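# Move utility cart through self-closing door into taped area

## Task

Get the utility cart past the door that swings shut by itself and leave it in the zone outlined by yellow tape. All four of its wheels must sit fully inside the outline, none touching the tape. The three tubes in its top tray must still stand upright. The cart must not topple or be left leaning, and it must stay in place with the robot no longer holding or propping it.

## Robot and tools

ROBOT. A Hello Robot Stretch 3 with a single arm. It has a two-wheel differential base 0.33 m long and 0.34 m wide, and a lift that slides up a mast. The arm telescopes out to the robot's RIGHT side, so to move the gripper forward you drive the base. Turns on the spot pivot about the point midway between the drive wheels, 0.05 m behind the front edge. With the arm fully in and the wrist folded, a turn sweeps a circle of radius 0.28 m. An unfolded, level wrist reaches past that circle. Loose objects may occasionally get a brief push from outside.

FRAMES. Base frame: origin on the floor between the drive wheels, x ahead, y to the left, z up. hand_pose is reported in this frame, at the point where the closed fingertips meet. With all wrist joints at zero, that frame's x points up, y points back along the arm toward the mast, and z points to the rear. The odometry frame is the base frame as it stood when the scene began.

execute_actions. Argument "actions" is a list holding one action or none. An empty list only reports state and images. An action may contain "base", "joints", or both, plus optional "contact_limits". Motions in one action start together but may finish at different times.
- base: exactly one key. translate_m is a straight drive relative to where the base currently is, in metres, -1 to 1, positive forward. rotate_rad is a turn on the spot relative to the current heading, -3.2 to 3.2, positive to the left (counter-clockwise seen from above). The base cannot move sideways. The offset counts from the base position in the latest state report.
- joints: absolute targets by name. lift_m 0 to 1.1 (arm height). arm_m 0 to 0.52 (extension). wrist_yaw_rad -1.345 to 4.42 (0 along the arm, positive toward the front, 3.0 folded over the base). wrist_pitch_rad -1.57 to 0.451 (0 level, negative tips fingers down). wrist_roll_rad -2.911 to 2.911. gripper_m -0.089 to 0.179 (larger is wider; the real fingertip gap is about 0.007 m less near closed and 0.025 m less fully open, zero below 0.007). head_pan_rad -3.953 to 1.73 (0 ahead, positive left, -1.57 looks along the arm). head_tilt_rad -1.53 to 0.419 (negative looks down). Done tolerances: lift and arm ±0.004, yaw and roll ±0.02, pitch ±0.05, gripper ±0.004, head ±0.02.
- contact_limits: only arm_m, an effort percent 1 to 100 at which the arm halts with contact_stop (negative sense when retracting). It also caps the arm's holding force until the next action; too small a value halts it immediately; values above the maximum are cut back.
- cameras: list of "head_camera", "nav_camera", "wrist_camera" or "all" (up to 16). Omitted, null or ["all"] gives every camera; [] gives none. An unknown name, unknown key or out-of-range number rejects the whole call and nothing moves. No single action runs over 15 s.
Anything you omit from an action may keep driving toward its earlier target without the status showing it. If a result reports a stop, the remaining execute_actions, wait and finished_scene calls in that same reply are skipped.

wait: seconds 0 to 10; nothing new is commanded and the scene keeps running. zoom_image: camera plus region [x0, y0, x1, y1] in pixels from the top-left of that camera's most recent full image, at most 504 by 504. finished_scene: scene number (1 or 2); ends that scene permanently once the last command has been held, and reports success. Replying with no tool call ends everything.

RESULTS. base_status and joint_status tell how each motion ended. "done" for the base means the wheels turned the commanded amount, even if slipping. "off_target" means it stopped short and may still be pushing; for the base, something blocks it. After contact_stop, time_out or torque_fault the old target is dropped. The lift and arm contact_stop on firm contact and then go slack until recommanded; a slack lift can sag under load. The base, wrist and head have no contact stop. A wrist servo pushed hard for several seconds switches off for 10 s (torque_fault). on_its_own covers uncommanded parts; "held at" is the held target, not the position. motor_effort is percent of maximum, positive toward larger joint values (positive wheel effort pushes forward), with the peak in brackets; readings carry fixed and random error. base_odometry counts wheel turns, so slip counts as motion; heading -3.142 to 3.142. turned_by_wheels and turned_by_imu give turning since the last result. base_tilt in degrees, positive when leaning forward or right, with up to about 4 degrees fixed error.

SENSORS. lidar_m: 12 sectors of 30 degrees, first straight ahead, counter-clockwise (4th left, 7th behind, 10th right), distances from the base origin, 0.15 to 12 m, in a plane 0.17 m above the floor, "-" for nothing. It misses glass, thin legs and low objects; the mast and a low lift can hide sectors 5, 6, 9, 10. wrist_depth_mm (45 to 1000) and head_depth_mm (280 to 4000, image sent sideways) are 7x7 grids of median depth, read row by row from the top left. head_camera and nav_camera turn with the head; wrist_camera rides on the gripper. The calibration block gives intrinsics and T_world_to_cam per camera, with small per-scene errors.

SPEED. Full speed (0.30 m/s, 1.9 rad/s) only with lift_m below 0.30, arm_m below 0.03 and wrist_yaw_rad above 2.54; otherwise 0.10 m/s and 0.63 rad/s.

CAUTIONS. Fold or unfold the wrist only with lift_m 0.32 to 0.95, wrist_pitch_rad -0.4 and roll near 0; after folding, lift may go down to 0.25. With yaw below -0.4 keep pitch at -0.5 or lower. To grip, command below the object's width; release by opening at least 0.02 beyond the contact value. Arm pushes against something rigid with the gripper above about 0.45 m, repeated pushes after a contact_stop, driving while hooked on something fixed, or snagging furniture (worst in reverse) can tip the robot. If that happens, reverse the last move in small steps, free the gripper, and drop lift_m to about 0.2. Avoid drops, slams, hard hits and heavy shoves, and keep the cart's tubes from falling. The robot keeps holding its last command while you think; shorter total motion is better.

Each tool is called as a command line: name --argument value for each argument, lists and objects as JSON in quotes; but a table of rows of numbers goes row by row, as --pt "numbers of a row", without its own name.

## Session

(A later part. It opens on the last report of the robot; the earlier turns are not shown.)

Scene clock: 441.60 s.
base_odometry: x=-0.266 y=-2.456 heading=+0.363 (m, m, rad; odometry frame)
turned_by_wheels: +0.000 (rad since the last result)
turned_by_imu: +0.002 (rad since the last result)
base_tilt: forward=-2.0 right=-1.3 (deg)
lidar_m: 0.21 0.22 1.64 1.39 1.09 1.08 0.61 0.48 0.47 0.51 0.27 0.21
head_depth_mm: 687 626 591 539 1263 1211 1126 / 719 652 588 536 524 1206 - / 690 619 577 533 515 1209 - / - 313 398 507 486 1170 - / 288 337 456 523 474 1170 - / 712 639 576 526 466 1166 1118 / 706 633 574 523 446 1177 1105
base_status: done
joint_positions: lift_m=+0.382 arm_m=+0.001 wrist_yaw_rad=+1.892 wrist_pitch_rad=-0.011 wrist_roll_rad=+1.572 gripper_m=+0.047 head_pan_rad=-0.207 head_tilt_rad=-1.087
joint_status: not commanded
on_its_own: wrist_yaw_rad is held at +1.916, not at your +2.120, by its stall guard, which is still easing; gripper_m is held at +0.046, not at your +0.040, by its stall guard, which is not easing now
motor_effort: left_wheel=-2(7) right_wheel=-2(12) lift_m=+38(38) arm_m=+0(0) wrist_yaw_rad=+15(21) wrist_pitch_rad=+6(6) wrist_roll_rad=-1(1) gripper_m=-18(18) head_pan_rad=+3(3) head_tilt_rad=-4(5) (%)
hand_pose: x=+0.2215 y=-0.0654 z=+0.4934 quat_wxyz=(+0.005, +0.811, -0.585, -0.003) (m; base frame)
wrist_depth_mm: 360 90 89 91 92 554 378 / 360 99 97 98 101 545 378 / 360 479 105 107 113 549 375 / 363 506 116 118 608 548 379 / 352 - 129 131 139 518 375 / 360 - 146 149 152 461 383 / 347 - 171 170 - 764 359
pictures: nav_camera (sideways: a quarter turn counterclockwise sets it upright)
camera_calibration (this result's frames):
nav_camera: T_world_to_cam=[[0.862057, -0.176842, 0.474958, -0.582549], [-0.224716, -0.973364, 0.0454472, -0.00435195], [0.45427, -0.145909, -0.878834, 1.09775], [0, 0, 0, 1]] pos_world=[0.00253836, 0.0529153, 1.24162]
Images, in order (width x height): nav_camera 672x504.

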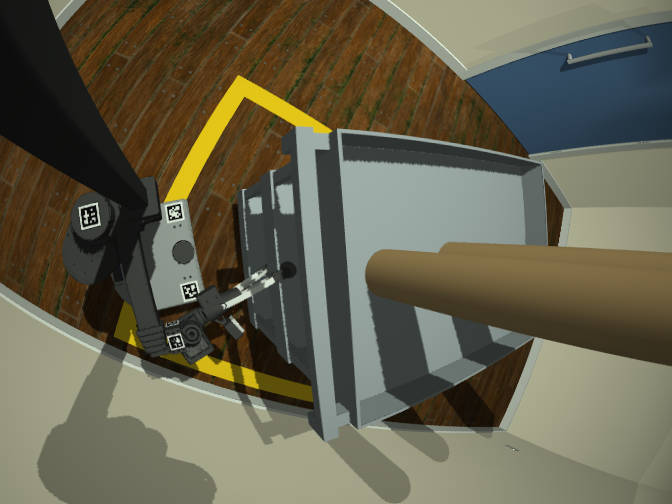

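execute_actions --actions '[{"base": {"translate_m": -0.08}}]' --cameras '[]'

execute_actions --actions '[{"joints": {"gripper_m": 0.175, "wrist_yaw_rad": 1.88}}]' --cameras '["wrist_camera"]'

execute_actions --actions '[{"base": {"translate_m": -0.06}, "joints": {"head_pan_rad": -0.5, "head_tilt_rad": -0.9}}]'

Scene clock: 459.77 s.
base_odometry: x=-0.341 y=-2.484 heading=+0.363 (m, m, rad; odometry frame)
turned_by_wheels: +0.000 (rad since the last result)
turned_by_imu: +0.001 (rad since the last result)
base_tilt: forward=-2.0 right=-1.3 (deg)
lidar_m: 0.21 0.23 1.69 1.31 1.03 1.01 0.55 0.43 0.43 0.46 0.27 0.21
head_depth_mm: 695 642 590 539 758 1207 1135 / 729 649 588 537 524 1205 - / 289 343 568 532 512 1203 - / - 318 406 506 497 1178 - / 693 612 563 527 494 1170 - / 713 638 577 526 478 1163 1119 / 706 634 574 525 469 1176 1103
base_status: done
joint_positions: lift_m=+0.382 arm_m=+0.001 wrist_yaw_rad=+1.859 wrist_pitch_rad=-0.011 wrist_roll_rad=+1.571 gripper_m=+0.047 head_pan_rad=-0.207 head_tilt_rad=-1.087
joint_status: not commanded
on_its_own: wrist_yaw_rad is held at +1.875, not at your +2.120, by its stall guard, which is not easing now; gripper_m is held at +0.046, not at your +0.040, by its stall guard, which is not easing now
motor_effort: left_wheel=-1(4) right_wheel=-3(14) lift_m=+38(38) arm_m=-1(0) wrist_yaw_rad=+10(10) wrist_pitch_rad=+6(6) wrist_roll_rad=-1(1) gripper_m=-18(18) head_pan_rad=+3(3) head_tilt_rad=-4(4) (%)
hand_pose: x=+0.2240 y=-0.0736 z=+0.4934 quat_wxyz=(+0.005, +0.801, -0.598, -0.003) (m; base frame)
wrist_depth_mm: 361 90 89 90 92 552 382 / 365 99 97 98 101 544 378 / 359 471 105 107 112 551 378 / 366 503 116 118 602 542 376 / 361 - 129 131 139 517 376 / 361 - 146 148 153 468 381 / 344 - 171 170 - 751 355
pictures: none
No camera images: the call's "cameras" was empty. Leave "cameras" out to get every camera's image.

Scene clock: 462.13 s.
base_odometry: x=-0.341 y=-2.484 heading=+0.363 (m, m, rad; odometry frame)
turned_by_wheels: +0.000 (rad since the last result)
turned_by_imu: +0.000 (rad since the last result)
base_tilt: forward=-2.1 right=-1.4 (deg)
lidar_m: 0.21 0.23 1.69 1.31 1.03 1.01 0.55 0.43 0.43 0.46 0.26 0.21
head_depth_mm: 696 644 590 539 526 1210 1128 / 722 650 588 535 514 1203 - / - 331 562 532 766 1200 - / - 314 402 499 487 1180 - / 693 620 563 529 481 1172 - / 712 637 576 526 471 1167 1119 / 709 635 574 524 466 1186 1104
base_status: not commanded
joint_positions: lift_m=+0.382 arm_m=+0.001 wrist_yaw_rad=+1.877 wrist_pitch_rad=-0.024 wrist_roll_rad=+1.574 gripper_m=+0.175 head_pan_rad=-0.207 head_tilt_rad=-1.087
joint_status: all done
motor_effort: left_wheel=+2(5) right_wheel=-1(6) lift_m=+38(38) arm_m=+0(0) wrist_yaw_rad=+2(13) wrist_pitch_rad=+14(37) wrist_roll_rad=-3(3) gripper_m=+0(90) head_pan_rad=+2(3) head_tilt_rad=-4(4) (%)
hand_pose: x=+0.2223 y=-0.0694 z=+0.4899 quat_wxyz=(+0.010, +0.807, -0.591, -0.008) (m; base frame)
wrist_depth_mm: 370 85 86 88 90 544 368 / 367 94 93 95 99 539 368 / 375 105 102 105 111 544 371 / 368 490 113 116 612 533 368 / 363 - 127 130 - 503 371 / - - 144 147 - - 368 / - - 167 170 - 804 341
pictures: wrist_camera
camera_calibration (this result's frames):
wrist_camera: T_world_to_cam=[[-0.0564975, -0.0397671, -0.99761, 0.484606], [-0.46925, 0.883023, -0.00862444, 0.201806], [0.881256, 0.467642, -0.0685493, 0.0387243], [0, 0, 0, 1]] pos_world=[0.0879503, -0.177037, 0.487843]
Images, in order (width x height): wrist_camera 644x364.

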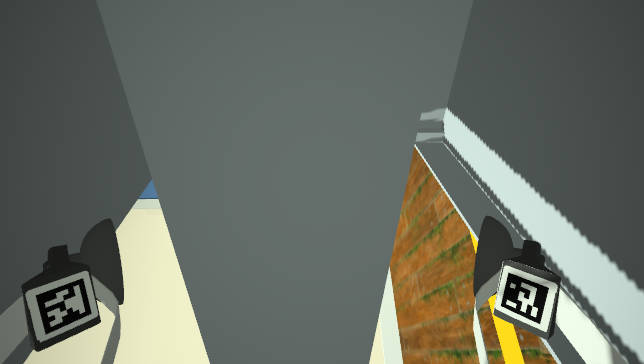

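Scene clock: 463.67 s.
base_odometry: x=-0.397 y=-2.505 heading=+0.364 (m, m, rad; odometry frame)
turned_by_wheels: +0.000 (rad since the last result)
turned_by_imu: +0.000 (rad since the last result)
base_tilt: forward=-2.1 right=-1.2 (deg)
lidar_m: 0.27 0.29 1.72 1.25 0.98 0.96 0.50 0.40 0.39 0.42 0.34 0.27
head_depth_mm: 2098 1866 1694 1467 1278 1228 1121 / 2484 2204 1836 554 699 1254 1142 / 2514 2174 661 606 529 1107 1149 / 2554 781 695 603 481 1020 1121 / 2556 817 693 600 478 805 1109 / 851 358 407 487 493 771 1078 / 288 318 379 537 524 682 1030
base_status: done
joint_positions: lift_m=+0.382 arm_m=+0.001 wrist_yaw_rad=+1.877 wrist_pitch_rad=-0.024 wrist_roll_rad=+1.574 gripper_m=+0.175 head_pan_rad=-0.493 head_tilt_rad=-0.902
joint_status: all done
motor_effort: left_wheel=+2(5) right_wheel=-2(6) lift_m=+38(38) arm_m=-1(0) wrist_yaw_rad=+2(2) wrist_pitch_rad=+13(14) wrist_roll_rad=-2(3) gripper_m=+1(0) head_pan_rad=-3(24) head_tilt_rad=+0(12) (%)
hand_pose: x=+0.2223 y=-0.0693 z=+0.4900 quat_wxyz=(+0.009, +0.807, -0.591, -0.008) (m; base frame)
wrist_depth_mm: 373 559 139 142 711 536 366 / 371 563 151 155 772 525 368 / 371 570 168 169 817 541 372 / 370 560 188 188 - 526 370 / 362 - 216 211 - 512 370 / - - - 240 - - 374 / 317 - 314 281 334 339 314
pictures: head_camera (sideways: a quarter turn clockwise sets it upright), nav_camera (sideways: a quarter turn counterclockwise sets it upright), wrist_camera
camera_calibration (this result's frames):
head_camera: T_world_to_cam=[[-0.713844, 0.383645, -0.58587, 0.792443], [0.501778, 0.863786, -0.0457504, 0.0561943], [0.488515, -0.326635, -0.809112, 1.00961], [0, 0, 0, 1]] pos_world=[0.0442751, -0.022783, 1.28373]
nav_camera: T_world_to_cam=[[0.686936, -0.364806, 0.628518, -0.781532], [-0.497596, -0.866442, 0.0409422, 0.00316728], [0.529639, -0.340873, -0.776717, 0.964542], [0, 0, 0, 1]] pos_world=[0.0275799, 0.0464223, 1.24025]
wrist_camera: T_world_to_cam=[[-0.0560141, -0.039615, -0.997644, 0.484655], [-0.469252, 0.883021, -0.00871665, 0.201853], [0.881286, 0.467658, -0.0680511, 0.038468], [0, 0, 0, 1]] pos_world=[0.0879663, -0.177031, 0.487891]
Images, in order (width x height): head_camera 896x504, nav_camera 672x504, wrist_camera 644x364.

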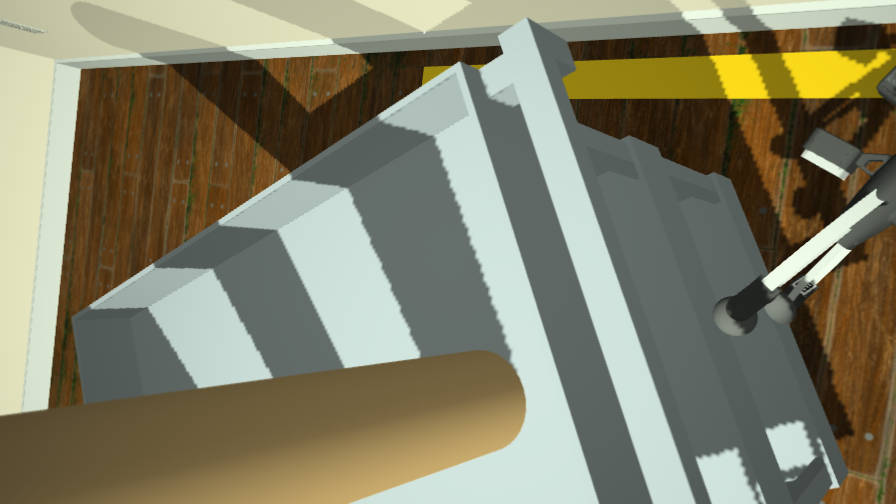

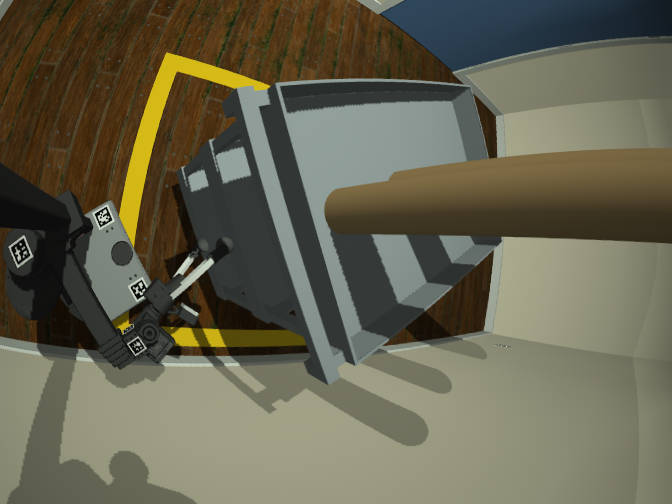

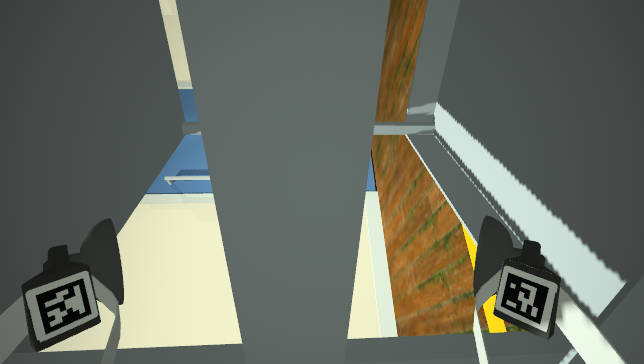

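finished_scene --scene 2

The scene is finished: the task was done.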